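# Sort loose wooden strips into matching colour rows

## Task

Put every loose wooden strip into the existing row that has the same colour as that strip, then open the grippers so nothing is still held.

## Robot and tools

Robot: two arms, left_arm and right_arm, each ending in a parallel two-finger gripper. The names are labels only. In the scene frame, left_arm sits on the +y side. The origin is on the table surface midway between the arms, +x runs out across the table and +z points up. All positions are in metres and all orientations are unit quaternions written w first (qw, qx, qy, qz). The fingers extend along the gripper's own +z axis and close along its y axis. The reported hand point lies between the finger pads, roughly 1 cm short of the tips. Reported positions can be slightly wrong, more so far from the base, and moves often stop a centimetre or more short, usually too low.

Row format: every moving command uses a row of 16 numbers covering both arms, even if one arm is idle. The first 8 are left_arm: x, y, z, qw, qx, qy, qz, opening. The last 8 are right_arm in the same order. x, y, z and the quaternion are an absolute target pose in the scene frame, not an offset. Opening is a value from -1 (closed) to +1 (fully open, 0.094 m). To keep an arm still, repeat its last reported pose exactly, with its quaternion, plus the opening it should keep. Reuse your own chosen quaternion rather than the possibly drifted reported one. A target more than 0.6 m from the arm's last reported position along any gripper axis is refused. Per control step the controller limits each commanded pose to 70 mm and 16 degrees from the measured pose, and favours position over orientation when both cannot be met.

Tools:
- execute_actions: argument "actions" is a list holding at most one item, or empty. Empty list: just returns the current state. {"rows": [[16 numbers], ...], "steps": n}: up to 15 rows and up to 15 steps of 1/30 s; each row runs for one step and the final row repeats to fill the steps (default 15). {"steps": n} with no rows is a wait of up to 300 steps counted from the previous result, including your reply time. Optional "pictures" (true/false) toggles camera images. After the last row an arm continues only to its last clipped pose, so check the result and send the remainder.
- move: "target" is one 16-number row as above (absolute poses); "speed" is the path top speed in m/s, 0.002 to 0.5, default 0.25 (turning up to twice that in rad/s). Both grippers travel straight lines that finish together, lasting 0.5 to 10 s; longer paths get cut off at 10 s. The opening is applied when the move starts. Paths ignore obstacles and the other arm, and grippers can lag, wander or overshoot speed, especially with a nearly straight arm. Faster contact and targets placed deeper past a contact push harder.
- wait: "seconds" 0 to 10; sends nothing new, returns a state result.
- zoom_image: "camera" is one of cam_head_left, cam_head_right, cam_left_wrist, cam_right_wrist; "region" is [x0, y0, x1, y1] in that camera's pixels, top-left origin, at most 504 by 504. Head cameras are 504x504, wrist cameras 616x616 fisheye.
- finished_scene: "scene" is the current scene's number. It ends the scene irreversibly and reports success; the goal must already hold and remain so.

Results: the state line shows each arm's gripper position and quaternion. grip_measured gives finger opening on the same -1..1 scale (the last joint value gives it in metres; each gripper may read up to about 1 mm off). To grasp, command an opening below grip_measured; roughly 0.03 below holds firmly, less holds gently. Pad force tops out around 50 to 62 N, lower for parts under about 2 mm thick. The move line reports the ending: done, off_target, moving, held or fault, plus limits: paced means the sent pose was clipped; held means a clearance check blocked some steps, after which the arm may jump faster. If only one arm is named the other finished fine. Distances to target are listed. A "pose unreachable" line or HELD marks steps where the clearance check altered or blocked the command. "Hand target" shows where the controller is currently driving each gripper. FAULT lines signal an arm stop. MOTOR HOT appears from 85 °C; at 100 °C that arm's motors and gripper let go and it drops (OVER-TEMPERATURE FAULT), so avoid holding loads long, including while thinking.

Cameras: use the head images to find each loose strip and the row of its colour, and zoom to compare colours and check placements. Calibration data is given per camera (pinhole+radial for head, fisheye for wrist) and may be slightly off.

Joint limits (rad): waist -2.880..2.880, shoulder 0..3.142, elbow 0..3.019, wrist pitch -1.693..1.571, wrist yaw -1.571..1.571, wrist roll -2.094..2.094.

Cautions: nothing may leave the table. Never let the arms collide or press on each other. Avoid drops, slips, fast impacts and hard pushes. Objects may occasionally be tugged or nudged by outside disturbances, so recheck before finishing. The simulation runs on while you think. Finish with all grippers open and clear of the strips.

Each tool is called after "Request:" as name(argument=value, ...) on one line, values as JSON.

## Session

Request:
execute_actions(actions=[])

Request:
zoom_image(camera="cam_head_left", region=[0,0,504,504])

Scene clock: 0.00 s of 5700.00 s.
left_arm: end_effector_position=(+0.2838, +0.1676, +0.1937) grip_measured=+1.000 end_effector_quat_wxyz=(+0.461, -0.084, +0.883, -0.026) | right_arm: end_effector_position=(+0.5427, -0.6249, +0.1746) grip_measured=+1.000 end_effector_quat_wxyz=(+0.203, +0.405, +0.864, +0.219)
Joint positions: left_arm=[-0.654  0.423  0.401 -0.671 -0.454 -0.499  0.094] | right_arm=[-0.862  1.956  1.775 -1.112 -0.546  0.193  0.094]
Joint velocities: left_arm=[ 0.015  0.005 -0.007 -0.002 -0.022 -0.051  0.   ] | right_arm=[-0.015 -0.015 -0.002 -0.017 -0.022 -0.022  0.   ]
Hand target (left_arm): +0.287, +0.166, +0.207; +0.470, -0.087, +0.878, -0.033
Hand target (right_arm): +0.548, -0.630, +0.183; +0.213, +0.402, +0.864, +0.215

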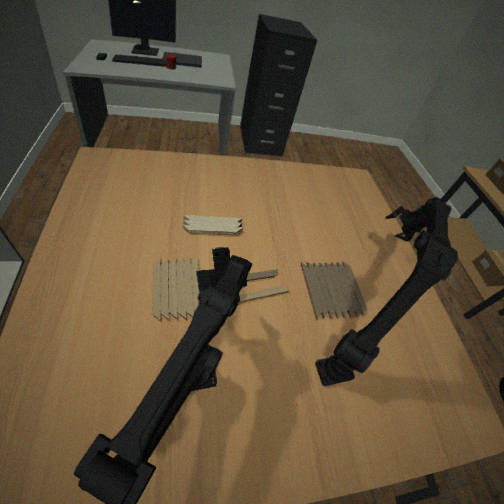

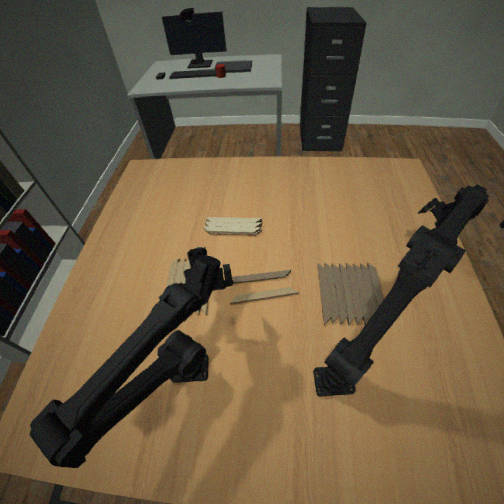

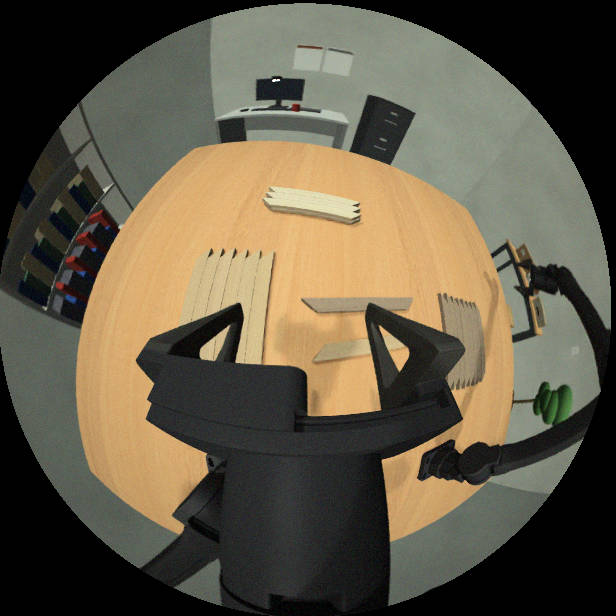

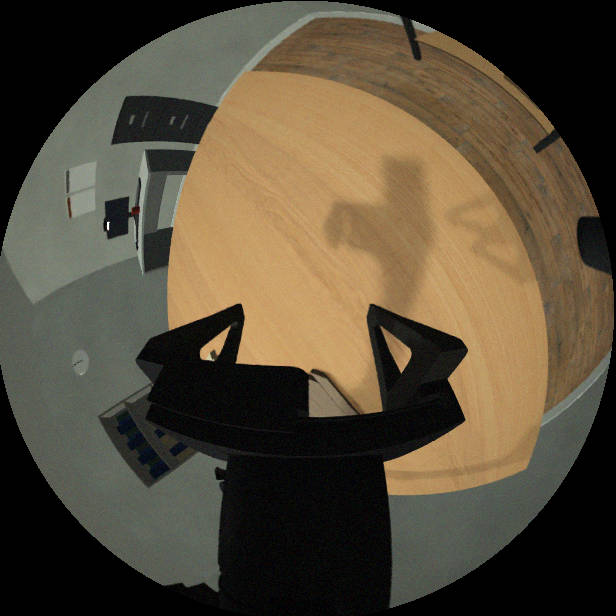

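Region (0, 0, 504, 504) of cam_head_left's 504x504 image, scaled by 1.000.

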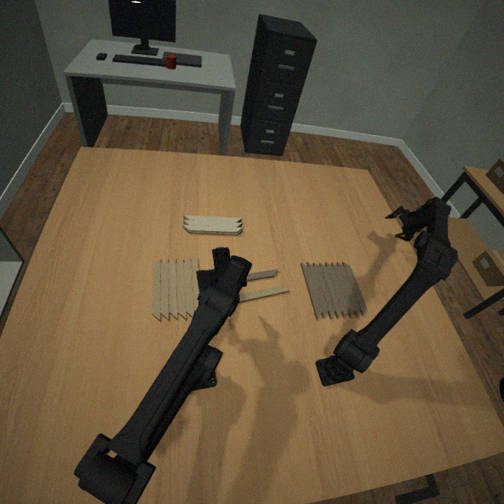

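Request:
zoom_image(camera="cam_head_right", region=[160,200,400,340])

Request:
zoom_image(camera="cam_head_left", region=[140,200,380,340])

Request:
zoom_image(camera="cam_left_wrist", region=[170,170,500,400])

Region (160, 200, 400, 340) of cam_head_right's 504x504 image, scaled by 2.100, with more detail than that image has; it fills the top 294 rows of this view, and the rest is white.

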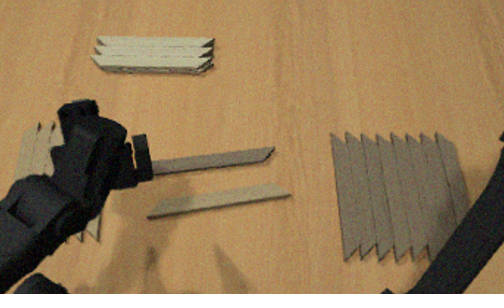

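Region (140, 200, 380, 340) of cam_head_left's 504x504 image, scaled by 2.100, with more detail than that image has; it fills the top 294 rows of this view, and the rest is white.

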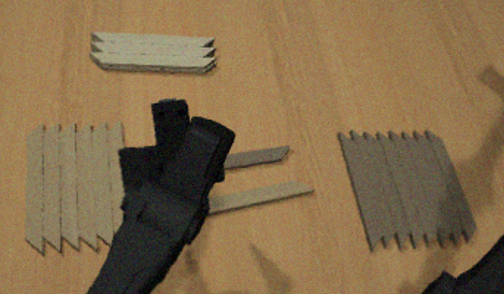

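Region (170, 170, 500, 400) of cam_left_wrist's 616x616 image, scaled by 1.527, with more detail than that image has; it fills the top 351 rows of this view, and the rest is white.

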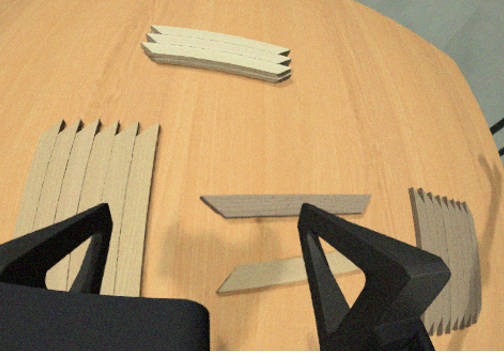

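Request:
move(target=[0.314,-0.008,0.09,0,0.636,0.772,0,0.2,0.4,-0.33,0.14,0,0.649,0.76,0,0.2], speed=0.4)

Scene clock: 12.83 s of 5700.00 s.
left_arm: end_effector_position=(+0.3036, +0.0051, +0.0811) grip_measured=+0.202 end_effector_quat_wxyz=(-0.015, +0.630, +0.776, +0.005) | right_arm: end_effector_position=(+0.4110, -0.3303, +0.1362) grip_measured=+0.201 end_effector_quat_wxyz=(+0.003, +0.646, +0.763, +0.003)
Joint positions: left_arm=[-0.81   1.441  0.926 -1.087 -0.01   0.681  0.056] | right_arm=[-0.338  1.494  1.143 -1.211 -0.003  1.167  0.056]
Joint velocities: left_arm=[-0.005 -0.005 -0.017  0.007 -0.081 -0.037  0.   ] | right_arm=[-0.005 -0.005 -0.022  0.002 -0.081  0.051  0.   ]
Hand target (left_arm): +0.315, -0.006, +0.093; -0.002, +0.637, +0.771, +0.005
Hand target (right_arm): +0.404, -0.328, +0.138; +0.001, +0.650, +0.760, -0.000
Off the commanded pose (left_arm): 0.019 m, 2 deg.
Off the commanded pose (right_arm): 0.012 m, 1 deg.
After step 90, 7.00 s passed at rest.
move: off_target (left_arm, right_arm)
camera_calibration (this result's frames):
cam_left_wrist: T_world_to_cam=[[-0.977665, -0.209778, 0.0128074, 0.301117], [-0.158361, 0.775363, 0.611338, -0.00156041], [-0.138176, 0.595656, -0.791266, 0.227093], [0, 0, 0, 1]] pos_world=[0.325523, -0.0708917, 0.176788]
cam_right_wrist: T_world_to_cam=[[-0.985914, -0.166851, -0.0116165, 0.349379], [-0.142749, 0.803232, 0.578309, 0.253173], [-0.0871606, 0.571821, -0.815735, 0.457198], [0, 0, 0, 1]] pos_world=[0.420447, -0.406498, 0.230599]

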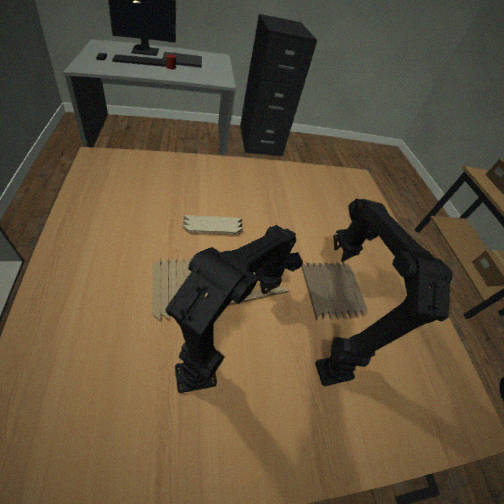

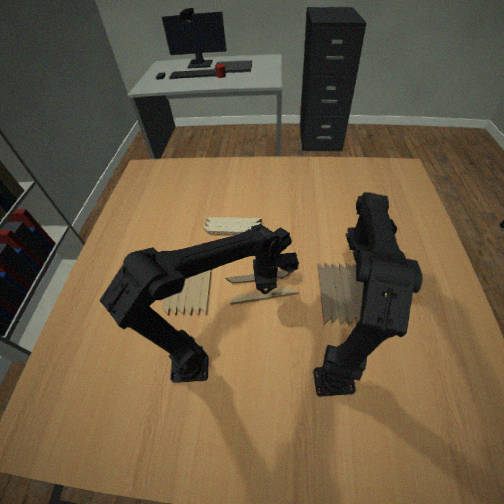

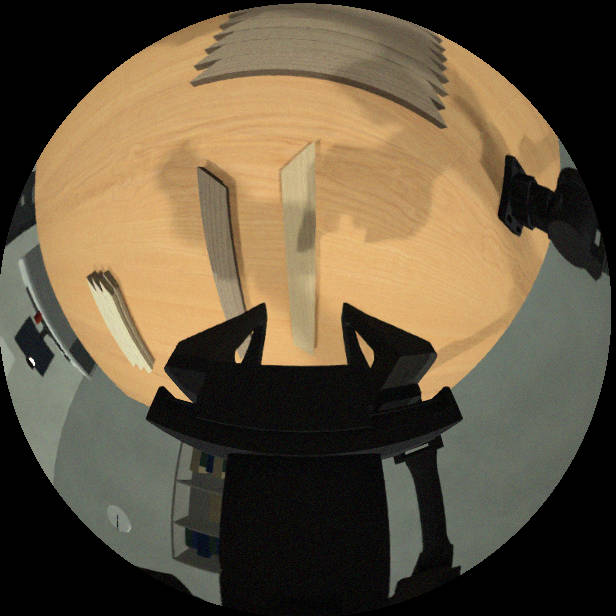

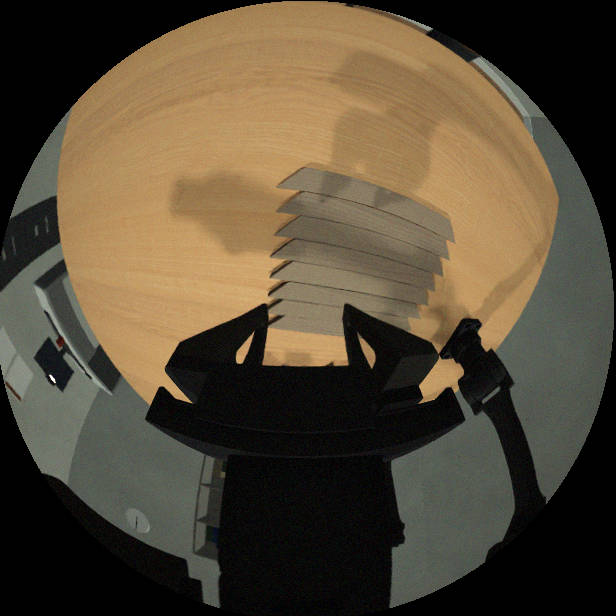

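Request:
move(target=[0.314,0.0,0.03,0,0.636,0.772,0,0.2,0.4,-0.33,0.14,0,0.649,0.76,0,0.2])

Scene clock: 15.77 s of 5700.00 s.
left_arm: end_effector_position=(+0.3119, -0.0009, +0.0329) grip_measured=+0.202 end_effector_quat_wxyz=(-0.002, +0.634, +0.773, +0.001) | right_arm: end_effector_position=(+0.4074, -0.3295, +0.1394) grip_measured=+0.201 end_effector_quat_wxyz=(+0.004, +0.647, +0.762, +0.004)
Joint positions: left_arm=[-0.806  1.528  0.872 -0.918 -0.003  0.696  0.056] | right_arm=[-0.338  1.481  1.137 -1.217 -0.003  1.17   0.056]
Joint velocities: left_arm=[-0.005 -0.005  0.012  0.007  0.037 -0.007  0.001] | right_arm=[-0.005 -0.005  0.002 -0.007  0.066 -0.037  0.   ]
Hand target (left_arm): +0.314, +0.000, +0.031; -0.000, +0.636, +0.772, -0.000
Hand target (right_arm): +0.400, -0.330, +0.140; +0.000, +0.649, +0.761, +0.000
Off the commanded pose (left_arm): 0.004 m, 0 deg.
Off the commanded pose (right_arm): 0.007 m, 1 deg.
move: done
camera_calibration (this result's frames):
cam_left_wrist: T_world_to_cam=[[-0.979865, -0.199653, 0.00151007, 0.30959], [-0.160133, 0.790381, 0.591317, 0.0350995], [-0.119252, 0.579169, -0.806438, 0.188234], [0, 0, 0, 1]] pos_world=[0.331425, -0.0749507, 0.130577]
cam_right_wrist: T_world_to_cam=[[-0.986342, -0.164221, -0.012671, 0.347209], [-0.141245, 0.803751, 0.577956, 0.249711], [-0.084728, 0.571853, -0.815969, 0.458058], [0, 0, 0, 1]] pos_world=[0.416548, -0.405629, 0.233839]

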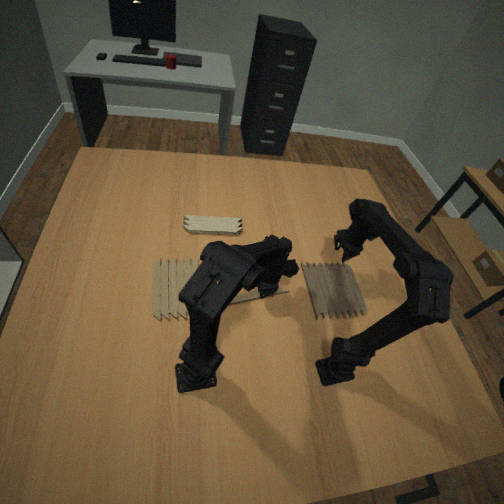

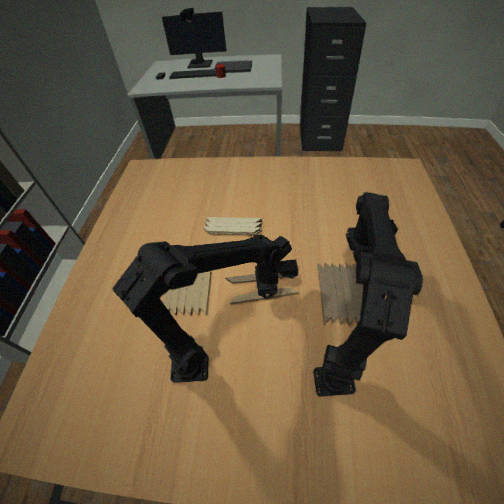

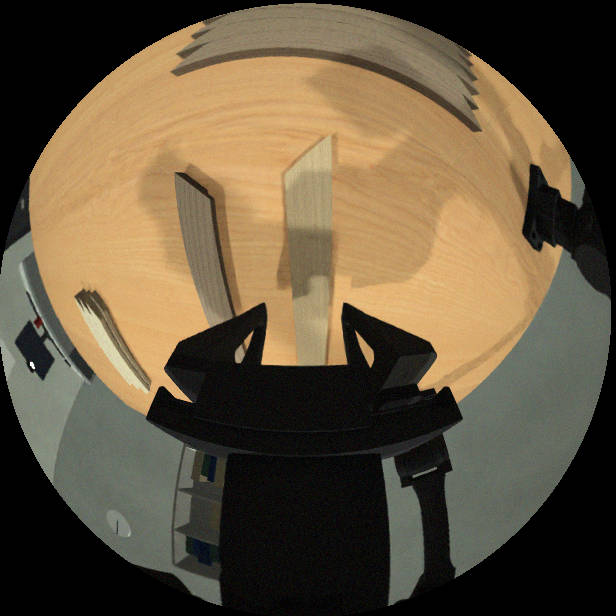

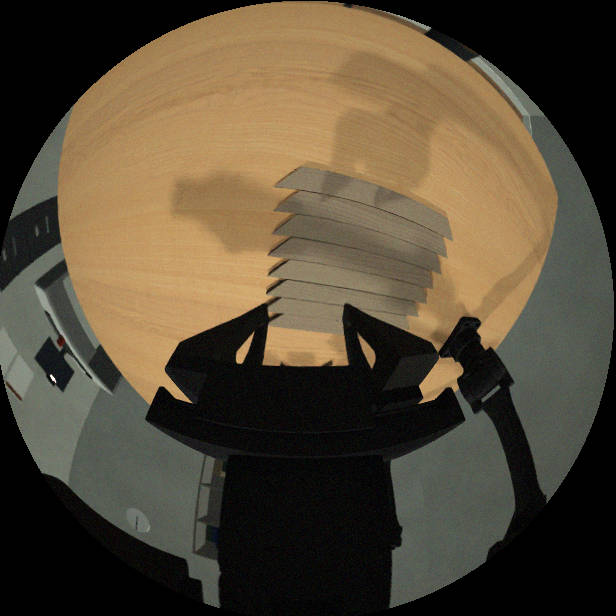

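Request:
move(target=[0.305,0.006,0.011,0,0.62,0.785,0,0.2,0.4,-0.33,0.14,0,0.649,0.76,0,0.2], speed=0.06)

Request:
move(target=[0.305,0.006,0.011,0,0.62,0.785,0,-0.48,0.4,-0.33,0.14,0,0.649,0.76,0,0.2])

Scene clock: 18.70 s of 5700.00 s.
left_arm: end_effector_position=(+0.3058, +0.0039, +0.0186) grip_measured=+0.202 end_effector_quat_wxyz=(+0.006, +0.626, +0.780, +0.001) | right_arm: end_effector_position=(+0.4074, -0.3295, +0.1394) grip_measured=+0.201 end_effector_quat_wxyz=(+0.004, +0.647, +0.762, +0.004)
Joint positions: left_arm=[-0.806  1.529  0.824 -0.855 -0.003  0.675  0.056] | right_arm=[-0.338  1.481  1.137 -1.217 -0.003  1.17   0.056]
Joint velocities: left_arm=[ 0.005  0.005 -0.022 -0.002  0.022 -0.037 -0.   ] | right_arm=[-0.015 -0.015 -0.022  0.007 -0.022 -0.007  0.001]
Hand target (left_arm): +0.305, +0.006, +0.011; -0.000, +0.620, +0.785, +0.000
Hand target (right_arm): +0.400, -0.330, +0.140; +0.000, +0.649, +0.760, -0.000
Off the commanded pose (left_arm): 0.008 m, 1 deg.
Off the commanded pose (right_arm): 0.007 m, 1 deg.
move: done
camera_calibration (this result's frames):
cam_left_wrist: T_world_to_cam=[[-0.97534, -0.220569, -0.00783273, 0.303545], [-0.183834, 0.79224, 0.58186, 0.0461563], [-0.122135, 0.568951, -0.813251, 0.174232], [0, 0, 0, 1]] pos_world=[0.325825, -0.0687439, 0.117216]
cam_right_wrist: T_world_to_cam=[[-0.986342, -0.164221, -0.012671, 0.347209], [-0.141245, 0.803751, 0.577956, 0.249711], [-0.084728, 0.571853, -0.815969, 0.458058], [0, 0, 0, 1]] pos_world=[0.416548, -0.405629, 0.233839]

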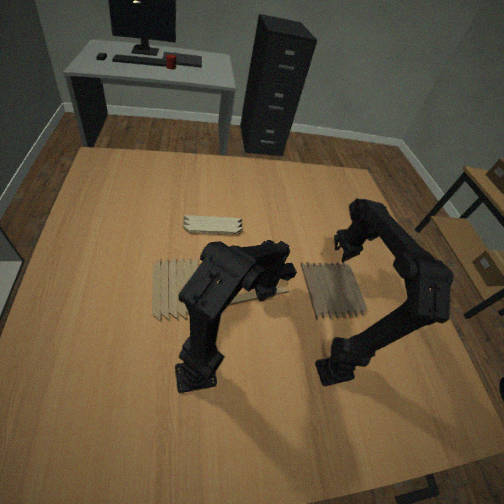

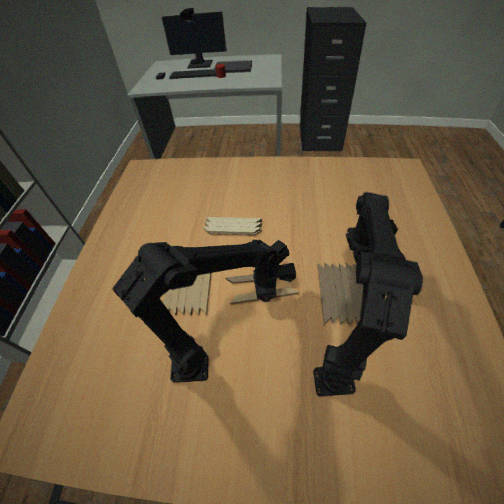

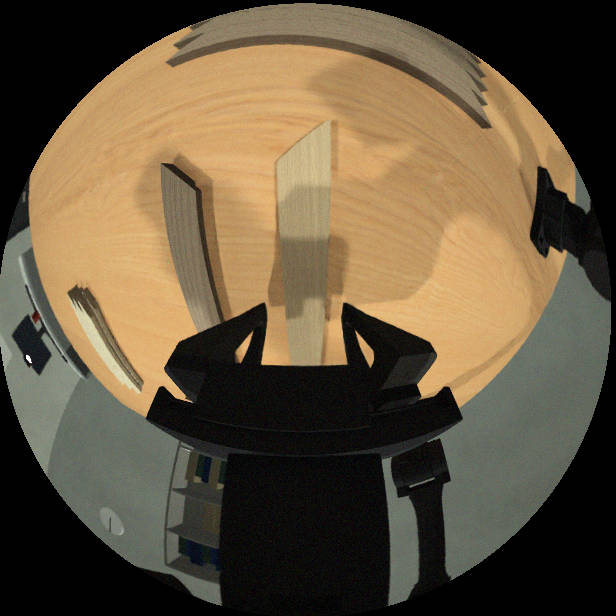

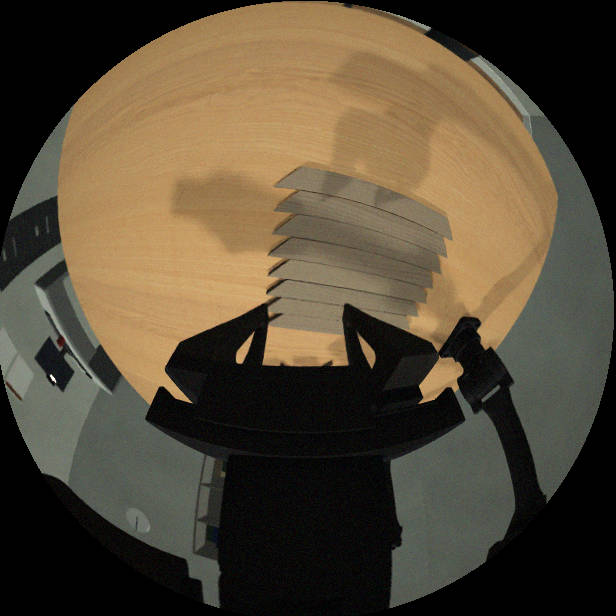

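Scene clock: 19.40 s of 5700.00 s.
left_arm: end_effector_position=(+0.3058, +0.0039, +0.0186) grip_measured=-0.459 end_effector_quat_wxyz=(+0.006, +0.626, +0.780, +0.001) | right_arm: end_effector_position=(+0.4074, -0.3295, +0.1394) grip_measured=+0.201 end_effector_quat_wxyz=(+0.004, +0.647, +0.762, +0.004)
Joint positions: left_arm=[-0.806  1.529  0.824 -0.855 -0.003  0.674  0.025] | right_arm=[-0.338  1.481  1.137 -1.217 -0.003  1.17   0.056]
Joint velocities: left_arm=[-0.005 -0.015  0.007  0.002  0.051 -0.022 -0.   ] | right_arm=[-0.005  0.005 -0.007 -0.007 -0.081  0.037 -0.   ]
Hand target (left_arm): +0.305, +0.006, +0.011; -0.000, +0.620, +0.785, +0.000
Hand target (right_arm): +0.400, -0.330, +0.140; +0.000, +0.649, +0.760, -0.000
Off the commanded pose (left_arm): 0.008 m, 1 deg.
Off the commanded pose (right_arm): 0.007 m, 1 deg.
move: done
camera_calibration (this result's frames):
cam_left_wrist: T_world_to_cam=[[-0.975087, -0.221685, -0.00782484, 0.303472], [-0.184737, 0.792036, 0.581851, 0.0464336], [-0.12279, 0.568801, -0.813258, 0.174433], [0, 0, 0, 1]] pos_world=[0.325908, -0.0687198, 0.117216]
cam_right_wrist: T_world_to_cam=[[-0.986342, -0.164221, -0.012671, 0.347209], [-0.141245, 0.803751, 0.577956, 0.249711], [-0.084728, 0.571853, -0.815969, 0.458058], [0, 0, 0, 1]] pos_world=[0.416548, -0.405629, 0.233839]

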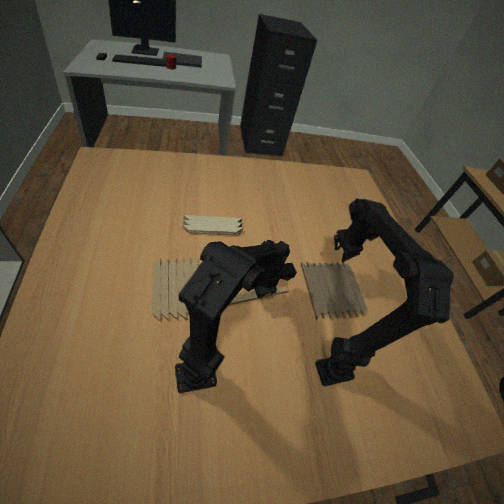

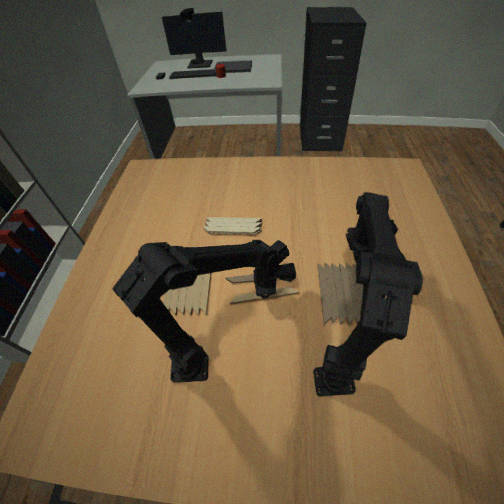

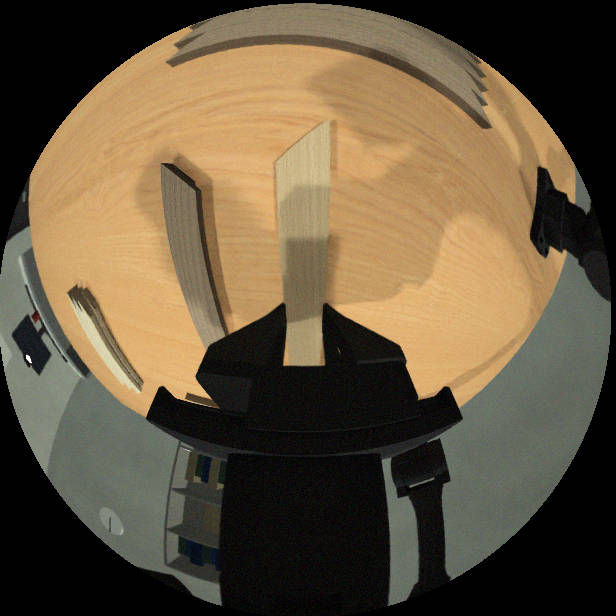

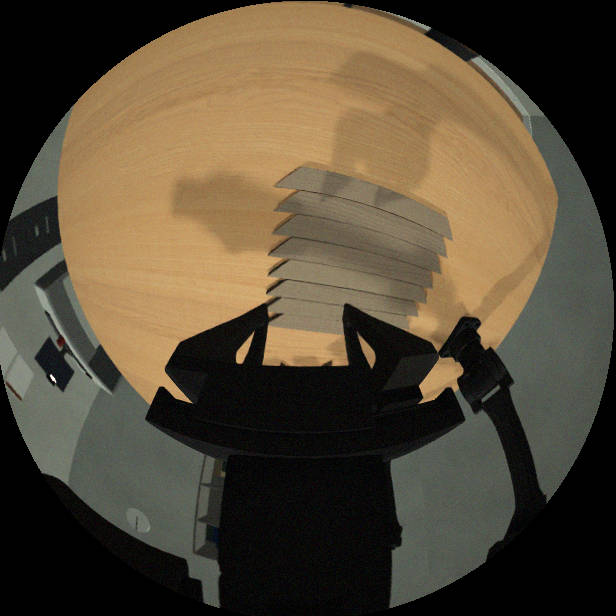

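Only a tip grip; regrip lower.

Request:
execute_actions(actions=[{"rows":[[0.305,0.006,0.011,0,0.62,0.785,0,-0.25,0.4,-0.33,0.14,0,0.649,0.76,0,0.2],[0.305,0.006,0.011,0,0.62,0.785,0,-0.25,0.4,-0.33,0.14,0,0.649,0.76,0,0.2],[0.305,0.006,0.007,0,0.62,0.785,0,-0.25,0.4,-0.33,0.14,0,0.649,0.76,0,0.2],[0.305,0.006,0.003,0,0.62,0.785,0,-0.25,0.4,-0.33,0.14,0,0.649,0.76,0,0.2]]}], pictures=false)

Request:
execute_actions(actions=[{"rows":[[0.305,0.006,0.003,0,0.62,0.785,0,-0.5,0.4,-0.33,0.14,0,0.649,0.76,0,0.2]]}], pictures=false)

Scene clock: 26.90 s of 5700.00 s.
left_arm: end_effector_position=(+0.3065, +0.0033, +0.0107) grip_measured=-0.252 end_effector_quat_wxyz=(+0.006, +0.625, +0.780, +0.001) | right_arm: end_effector_position=(+0.4074, -0.3295, +0.1394) grip_measured=+0.201 end_effector_quat_wxyz=(+0.004, +0.647, +0.762, +0.004)
Joint positions: left_arm=[-0.806  1.546  0.818 -0.83  -0.002  0.673  0.035] | right_arm=[-0.338  1.481  1.137 -1.217 -0.003  1.17   0.056]
Joint velocities: left_arm=[-0.005  0.005  0.012 -0.012 -0.051 -0.007 -0.001] | right_arm=[-0.005  0.005  0.007 -0.007 -0.022  0.007  0.   ]
Hand target (left_arm): +0.305, +0.006, +0.003; +0.000, +0.620, +0.785, +0.000
Hand target (right_arm): +0.400, -0.330, +0.140; +0.000, +0.649, +0.760, -0.000
Off the commanded pose (left_arm): 0.008 m, 1 deg.
Off the commanded pose (right_arm): 0.007 m, 1 deg.
Steps of this call (steps 1 to 90: nothing new was sent; then 4.00 s passed at rest; steps 91 to 105: all 15 steps of this action). Readings (end_effector_position):
91: left_arm (+0.3058, +0.0039, +0.0186) | right_arm (+0.4074, -0.3295, +0.1394)
92: left_arm (+0.3059, +0.0038, +0.0186) | right_arm (+0.4074, -0.3295, +0.1394)
94: left_arm (+0.3067, +0.0031, +0.0177) | right_arm (+0.4074, -0.3295, +0.1394)
98: left_arm (+0.3072, +0.0027, +0.0128) | right_arm (+0.4074, -0.3295, +0.1394)
105: the state above

Scene clock: 27.40 s of 5700.00 s.
left_arm: end_effector_position=(+0.3065, +0.0031, +0.0107) grip_measured=-0.431 end_effector_quat_wxyz=(+0.006, +0.625, +0.780, +0.001) | right_arm: end_effector_position=(+0.4074, -0.3295, +0.1394) grip_measured=+0.201 end_effector_quat_wxyz=(+0.004, +0.647, +0.762, +0.004)
Joint positions: left_arm=[-0.806  1.546  0.818 -0.83  -0.002  0.673  0.027] | right_arm=[-0.338  1.481  1.137 -1.217 -0.003  1.17   0.056]
Joint velocities: left_arm=[ 0.005 -0.015  0.027 -0.002 -0.066  0.066 -0.   ] | right_arm=[ 0.005 -0.005 -0.002  0.002  0.022 -0.037  0.   ]
Hand target (left_arm): +0.305, +0.006, +0.003; -0.000, +0.620, +0.785, -0.000
Hand target (right_arm): +0.400, -0.330, +0.140; +0.000, +0.649, +0.760, -0.000
Off the commanded pose (left_arm): 0.008 m, 1 deg.
Off the commanded pose (right_arm): 0.007 m, 1 deg.
Steps of this call (steps 1 to 15: all 15 steps of this action). Readings (end_effector_position):
1: left_arm (+0.3065, +0.0033, +0.0107) | right_arm (+0.4074, -0.3295, +0.1394)
2: left_arm (+0.3065, +0.0031, +0.0107) | right_arm (+0.4074, -0.3295, +0.1394)
4: left_arm (+0.3065, +0.0031, +0.0107) | right_arm (+0.4074, -0.3295, +0.1394)
8: left_arm (+0.3065, +0.0031, +0.0107) | right_arm (+0.4074, -0.3295, +0.1394)
15: the state above

Request:
move(target=[0.305,0.006,0.075,0,0.62,0.785,0,-0.48,0.4,-0.27,0.12,0,0.649,0.76,0,0.2])

Request:
move(target=[0.355,0.23,0.085,0,0,1,0,-0.48,0.395,-0.03,0.06,0,0.64,0.768,0,0.2], speed=0.35)

Scene clock: 30.40 s of 5700.00 s.
left_arm: end_effector_position=(+0.2942, +0.0130, +0.0655) grip_measured=-0.431 end_effector_quat_wxyz=(-0.009, +0.625, +0.780, +0.001) | right_arm: end_effector_position=(+0.4020, -0.2681, +0.1182) grip_measured=+0.201 end_effector_quat_wxyz=(-0.008, +0.643, +0.766, -0.003)
Joint positions: left_arm=[-0.806  1.425  0.862 -1.025 -0.002  0.673  0.027] | right_arm=[-0.192  1.479  1.076 -1.184 -0.003  1.305  0.056]
Joint velocities: left_arm=[-0.005 -0.005 -0.012  0.007 -0.081 -0.007 -0.001] | right_arm=[-0.005 -0.005 -0.007  0.012  0.066  0.007 -0.   ]
Hand target (left_arm): +0.305, +0.006, +0.074; +0.000, +0.620, +0.785, +0.000
Hand target (right_arm): +0.401, -0.270, +0.120; -0.000, +0.649, +0.760, +0.000
Off the commanded pose (left_arm): 0.016 m, 1 deg.
Off the commanded pose (right_arm): 0.003 m, 1 deg.
move: off_target (left_arm)
camera_calibration (this result's frames):
cam_left_wrist: T_world_to_cam=[[-0.974886, -0.222455, 0.01057, 0.293295], [-0.171937, 0.781966, 0.599138, 0.0050379], [-0.141547, 0.582274, -0.800576, 0.210493], [0, 0, 0, 1]] pos_world=[0.31659, -0.061259, 0.162397]
cam_right_wrist: T_world_to_cam=[[-0.984534, -0.174736, 0.0126593, 0.345198], [-0.134458, 0.79996, 0.584794, 0.207332], [-0.112311, 0.574048, -0.811083, 0.416284], [0, 0, 0, 1]] pos_world=[0.414491, -0.344506, 0.212024]

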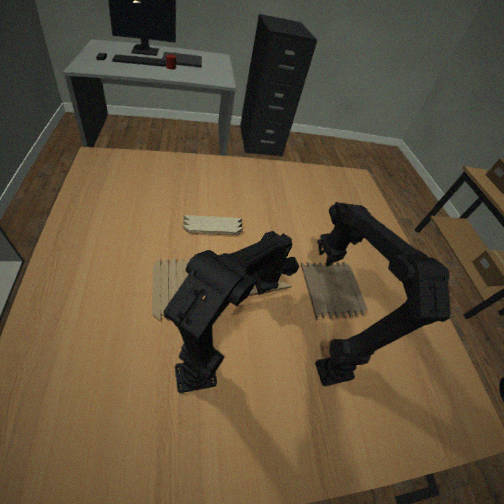

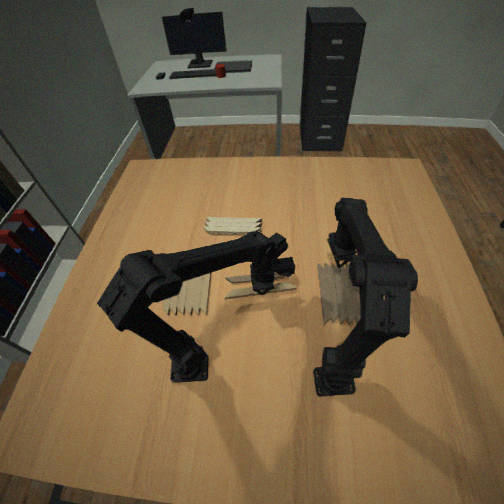

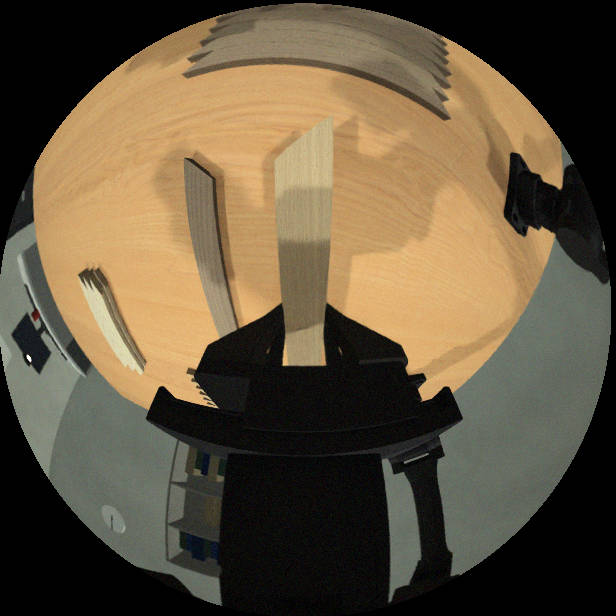

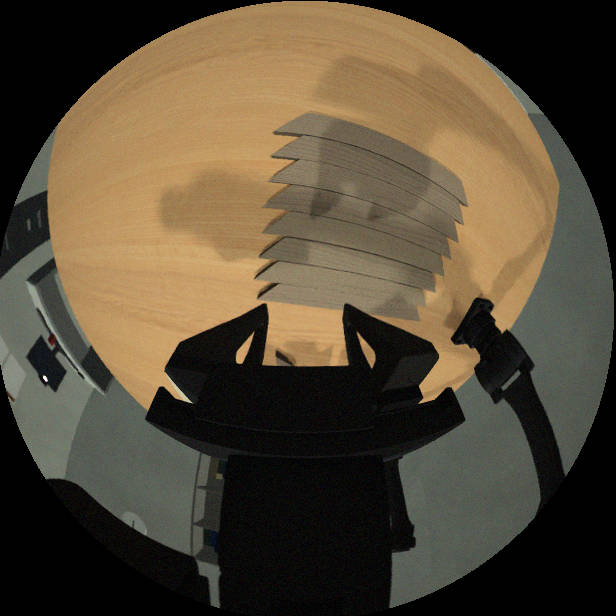

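Scene clock: 32.90 s of 5700.00 s.
left_arm: end_effector_position=(+0.3425, +0.2284, +0.0781) grip_measured=-0.431 end_effector_quat_wxyz=(-0.007, +0.006, +1.000, +0.001) | right_arm: end_effector_position=(+0.3784, -0.0412, +0.0511) grip_measured=+0.201 end_effector_quat_wxyz=(-0.011, +0.637, +0.771, -0.020)
Joint positions: left_arm=[-0.146  1.324  0.802 -1.063 -0.002 -0.007  0.027] | right_arm=[ 0.367  1.632  1.057 -1.042 -0.003  1.847  0.056]
Joint velocities: left_arm=[-0.005 -0.005 -0.002 -0.007  0.022 -0.037 -0.   ] | right_arm=[ 0.015 -0.005  0.007 -0.007 -0.022 -0.007 -0.   ]
Hand target (left_arm): +0.351, +0.228, +0.085; -0.002, -0.000, +1.000, +0.002
Hand target (right_arm): +0.398, -0.030, +0.061; -0.002, +0.640, +0.768, +0.000
Off the commanded pose (left_arm): 0.014 m, 1 deg.
Off the commanded pose (right_arm): 0.022 m, 3 deg.
move: off_target (left_arm, right_arm)
camera_calibration (this result's frames):
cam_left_wrist: T_world_to_cam=[[-0.00755616, -0.999971, -0.00097079, 0.235271], [-0.801106, 0.00547243, 0.598498, 0.230254], [-0.598475, 0.00530005, -0.801124, 0.390347], [0, 0, 0, 1]] pos_world=[0.419848, 0.231935, 0.175139]
cam_right_wrist: T_world_to_cam=[[-0.980689, -0.190802, 0.0429438, 0.358737], [-0.132677, 0.810381, 0.570684, 0.0623764], [-0.143688, 0.553965, -0.820046, 0.24052], [0, 0, 0, 1]] pos_world=[0.394645, -0.115341, 0.146235]

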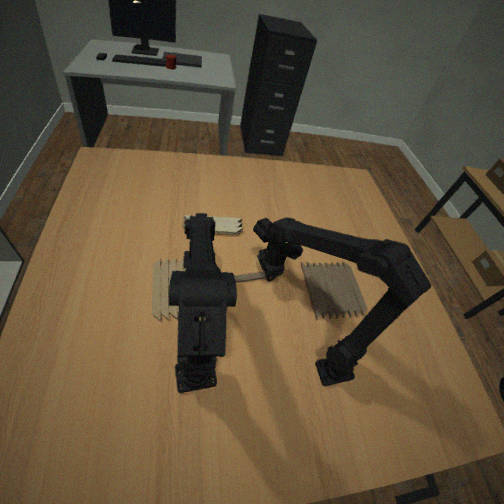

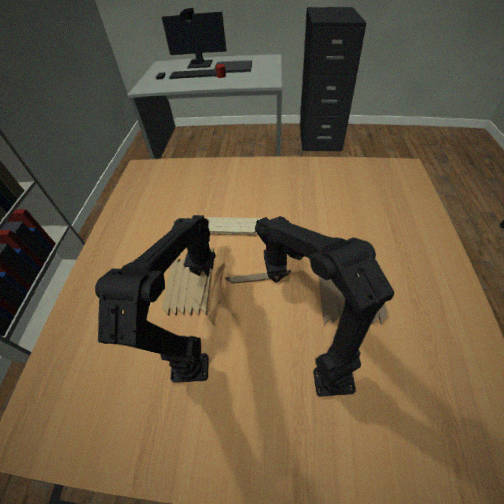

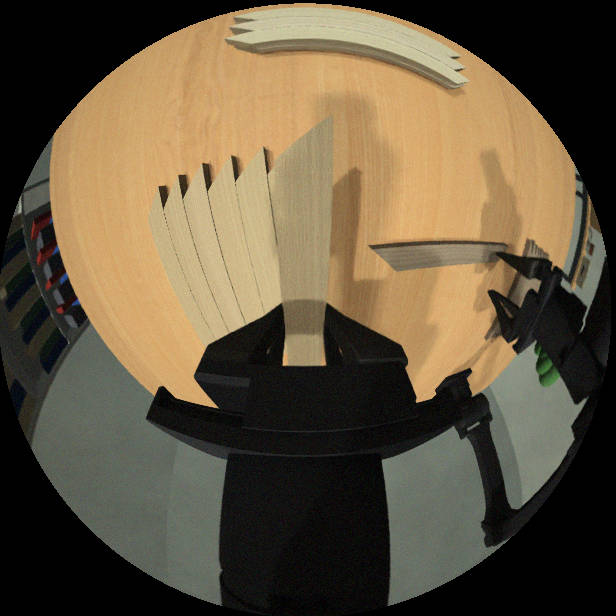

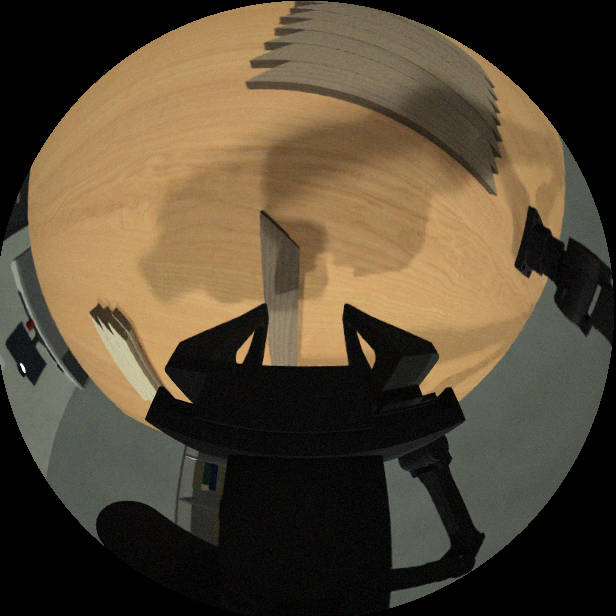

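Request:
move(target=[0.355,0.23,0.085,0,0,1,0,-0.48,0.402,0.02,0.045,0,0.65,0.76,0,0.2], speed=0.15)

Scene clock: 36.93 s of 5700.00 s.
left_arm: end_effector_position=(+0.3425, +0.2284, +0.0781) grip_measured=-0.431 end_effector_quat_wxyz=(-0.007, +0.005, +1.000, +0.001) | right_arm: end_effector_position=(+0.3847, +0.0078, +0.0376) grip_measured=+0.201 end_effector_quat_wxyz=(-0.008, +0.646, +0.763, -0.018)
Joint positions: left_arm=[-0.146  1.324  0.802 -1.063 -0.002 -0.009  0.027] | right_arm=[ 0.458  1.716  1.127 -1.021 -0.003  1.961  0.056]
Joint velocities: left_arm=[ 0.005 -0.005  0.002 -0.017 -0.051  0.007 -0.001] | right_arm=[ 0.015 -0.005 -0.007 -0.007  0.037 -0.022 -0.002]
Hand target (left_arm): +0.355, +0.230, +0.085; +0.000, -0.000, +1.000, -0.000
Hand target (right_arm): +0.402, +0.019, +0.046; -0.001, +0.650, +0.760, +0.000
Off the commanded pose (left_arm): 0.014 m, 1 deg.
Off the commanded pose (right_arm): 0.022 m, 2 deg.
After step 90, 0.17 s passed at rest.
move: off_target (left_arm, right_arm)
camera_calibration (this result's frames):
cam_left_wrist: T_world_to_cam=[[-0.00526758, -0.999986, -0.00100215, 0.234492], [-0.80112, 0.00362023, 0.598493, 0.230682], [-0.598481, 0.00395545, -0.801127, 0.390657], [0, 0, 0, 1]] pos_world=[0.41984, 0.232109, 0.175139]
cam_right_wrist: T_world_to_cam=[[-0.985212, -0.167606, 0.0355801, 0.376781], [-0.117949, 0.814046, 0.568698, 0.0255521], [-0.124281, 0.556091, -0.821777, 0.195761], [0, 0, 0, 1]] pos_world=[0.398552, -0.0665111, 0.132935]

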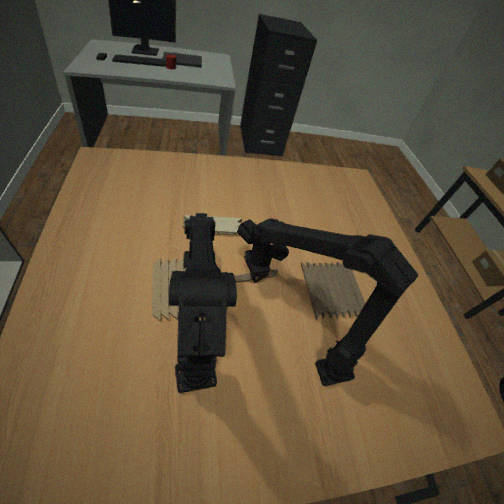

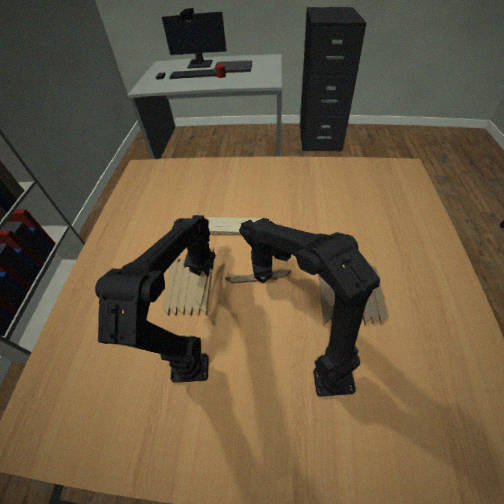

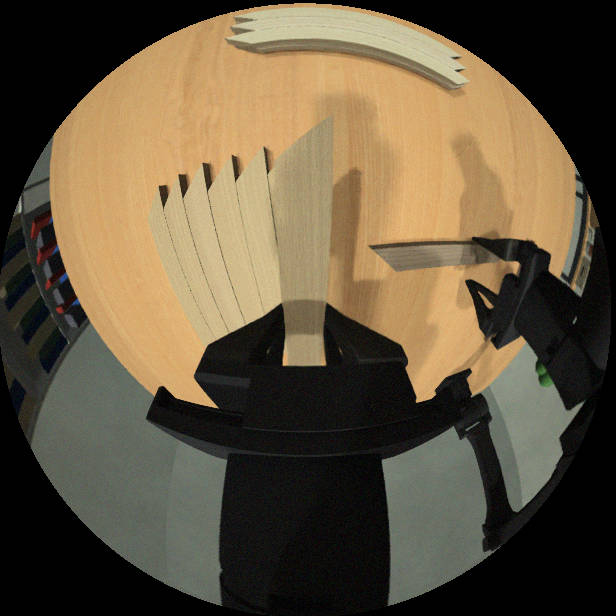

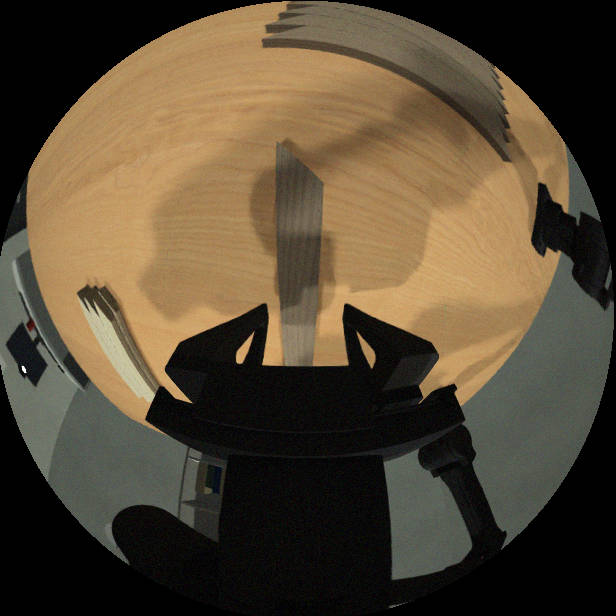

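Request:
move(target=[0.355,0.23,0.085,0,0,1,0,-0.48,0.392,0.018,0.009,0,0.655,0.756,0,0.2], speed=0.06)

Scene clock: 39.40 s of 5700.00 s.
left_arm: end_effector_position=(+0.3425, +0.2284, +0.0781) grip_measured=-0.431 end_effector_quat_wxyz=(-0.007, +0.005, +1.000, +0.001) | right_arm: end_effector_position=(+0.3979, +0.0160, +0.0187) grip_measured=+0.201 end_effector_quat_wxyz=(+0.001, +0.655, +0.756, +0.007)
Joint positions: left_arm=[-0.146  1.324  0.802 -1.063 -0.002 -0.009  0.027] | right_arm=[ 0.458  1.75   1.115 -0.922 -0.003  1.985  0.056]
Joint velocities: left_arm=[-0.024 -0.005 -0.012 -0.017 -0.051  0.022 -0.   ] | right_arm=[ 0.005 -0.005  0.007  0.002  0.007  0.051  0.   ]
Hand target (left_arm): +0.355, +0.230, +0.085; +0.000, -0.000, +1.000, -0.000
Hand target (right_arm): +0.392, +0.018, +0.009; -0.000, +0.655, +0.756, +0.000
Off the commanded pose (left_arm): 0.014 m, 1 deg.
Off the commanded pose (right_arm): 0.012 m, 1 deg.
move: off_target (left_arm, right_arm)
camera_calibration (this result's frames):
cam_left_wrist: T_world_to_cam=[[-0.00526758, -0.999986, -0.00100215, 0.234492], [-0.80112, 0.00362023, 0.598493, 0.230682], [-0.598481, 0.00395545, -0.801127, 0.390657], [0, 0, 0, 1]] pos_world=[0.41984, 0.232109, 0.175139]
cam_right_wrist: T_world_to_cam=[[-0.989352, -0.144934, -0.0132893, 0.393936], [-0.125186, 0.80085, 0.585634, 0.0339632], [-0.0742355, 0.581062, -0.810467, 0.156799], [0, 0, 0, 1]] pos_world=[0.405633, -0.0612146, 0.112426]

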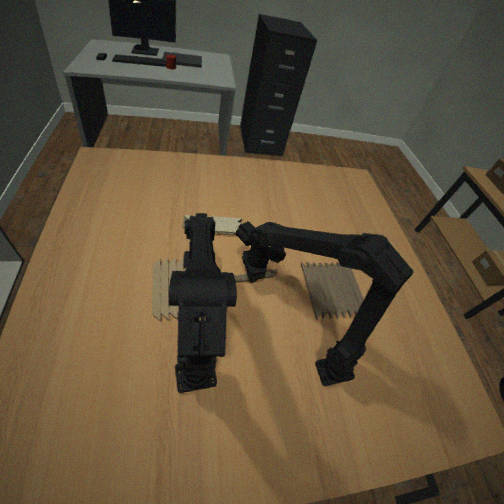

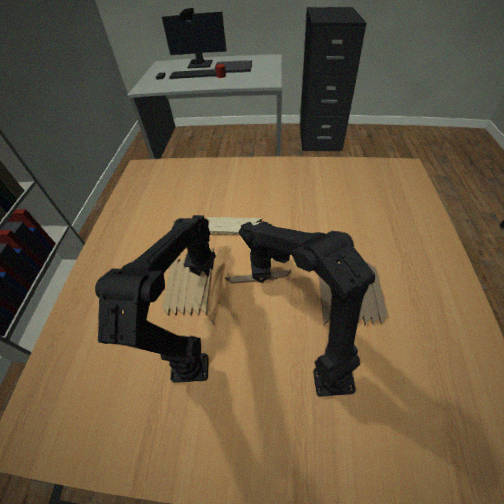

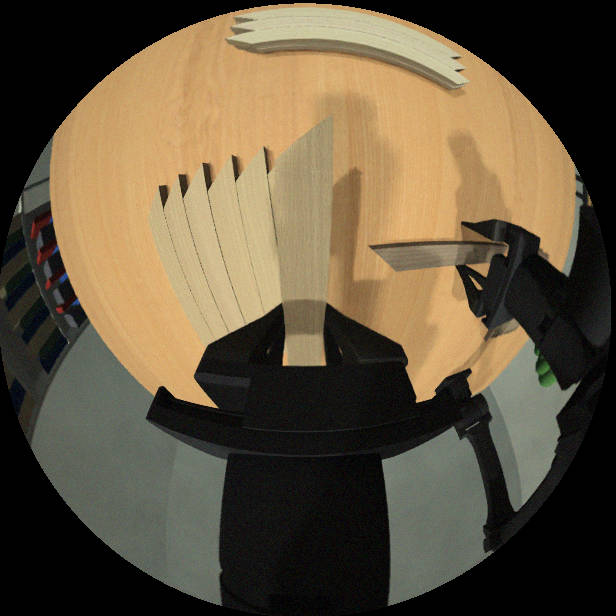

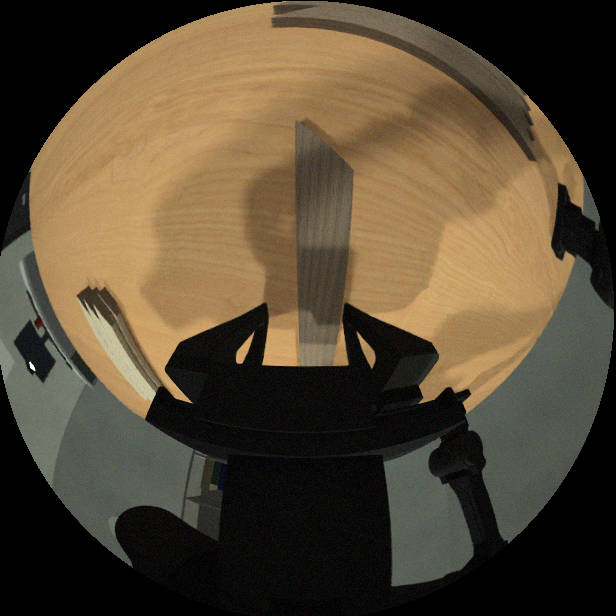

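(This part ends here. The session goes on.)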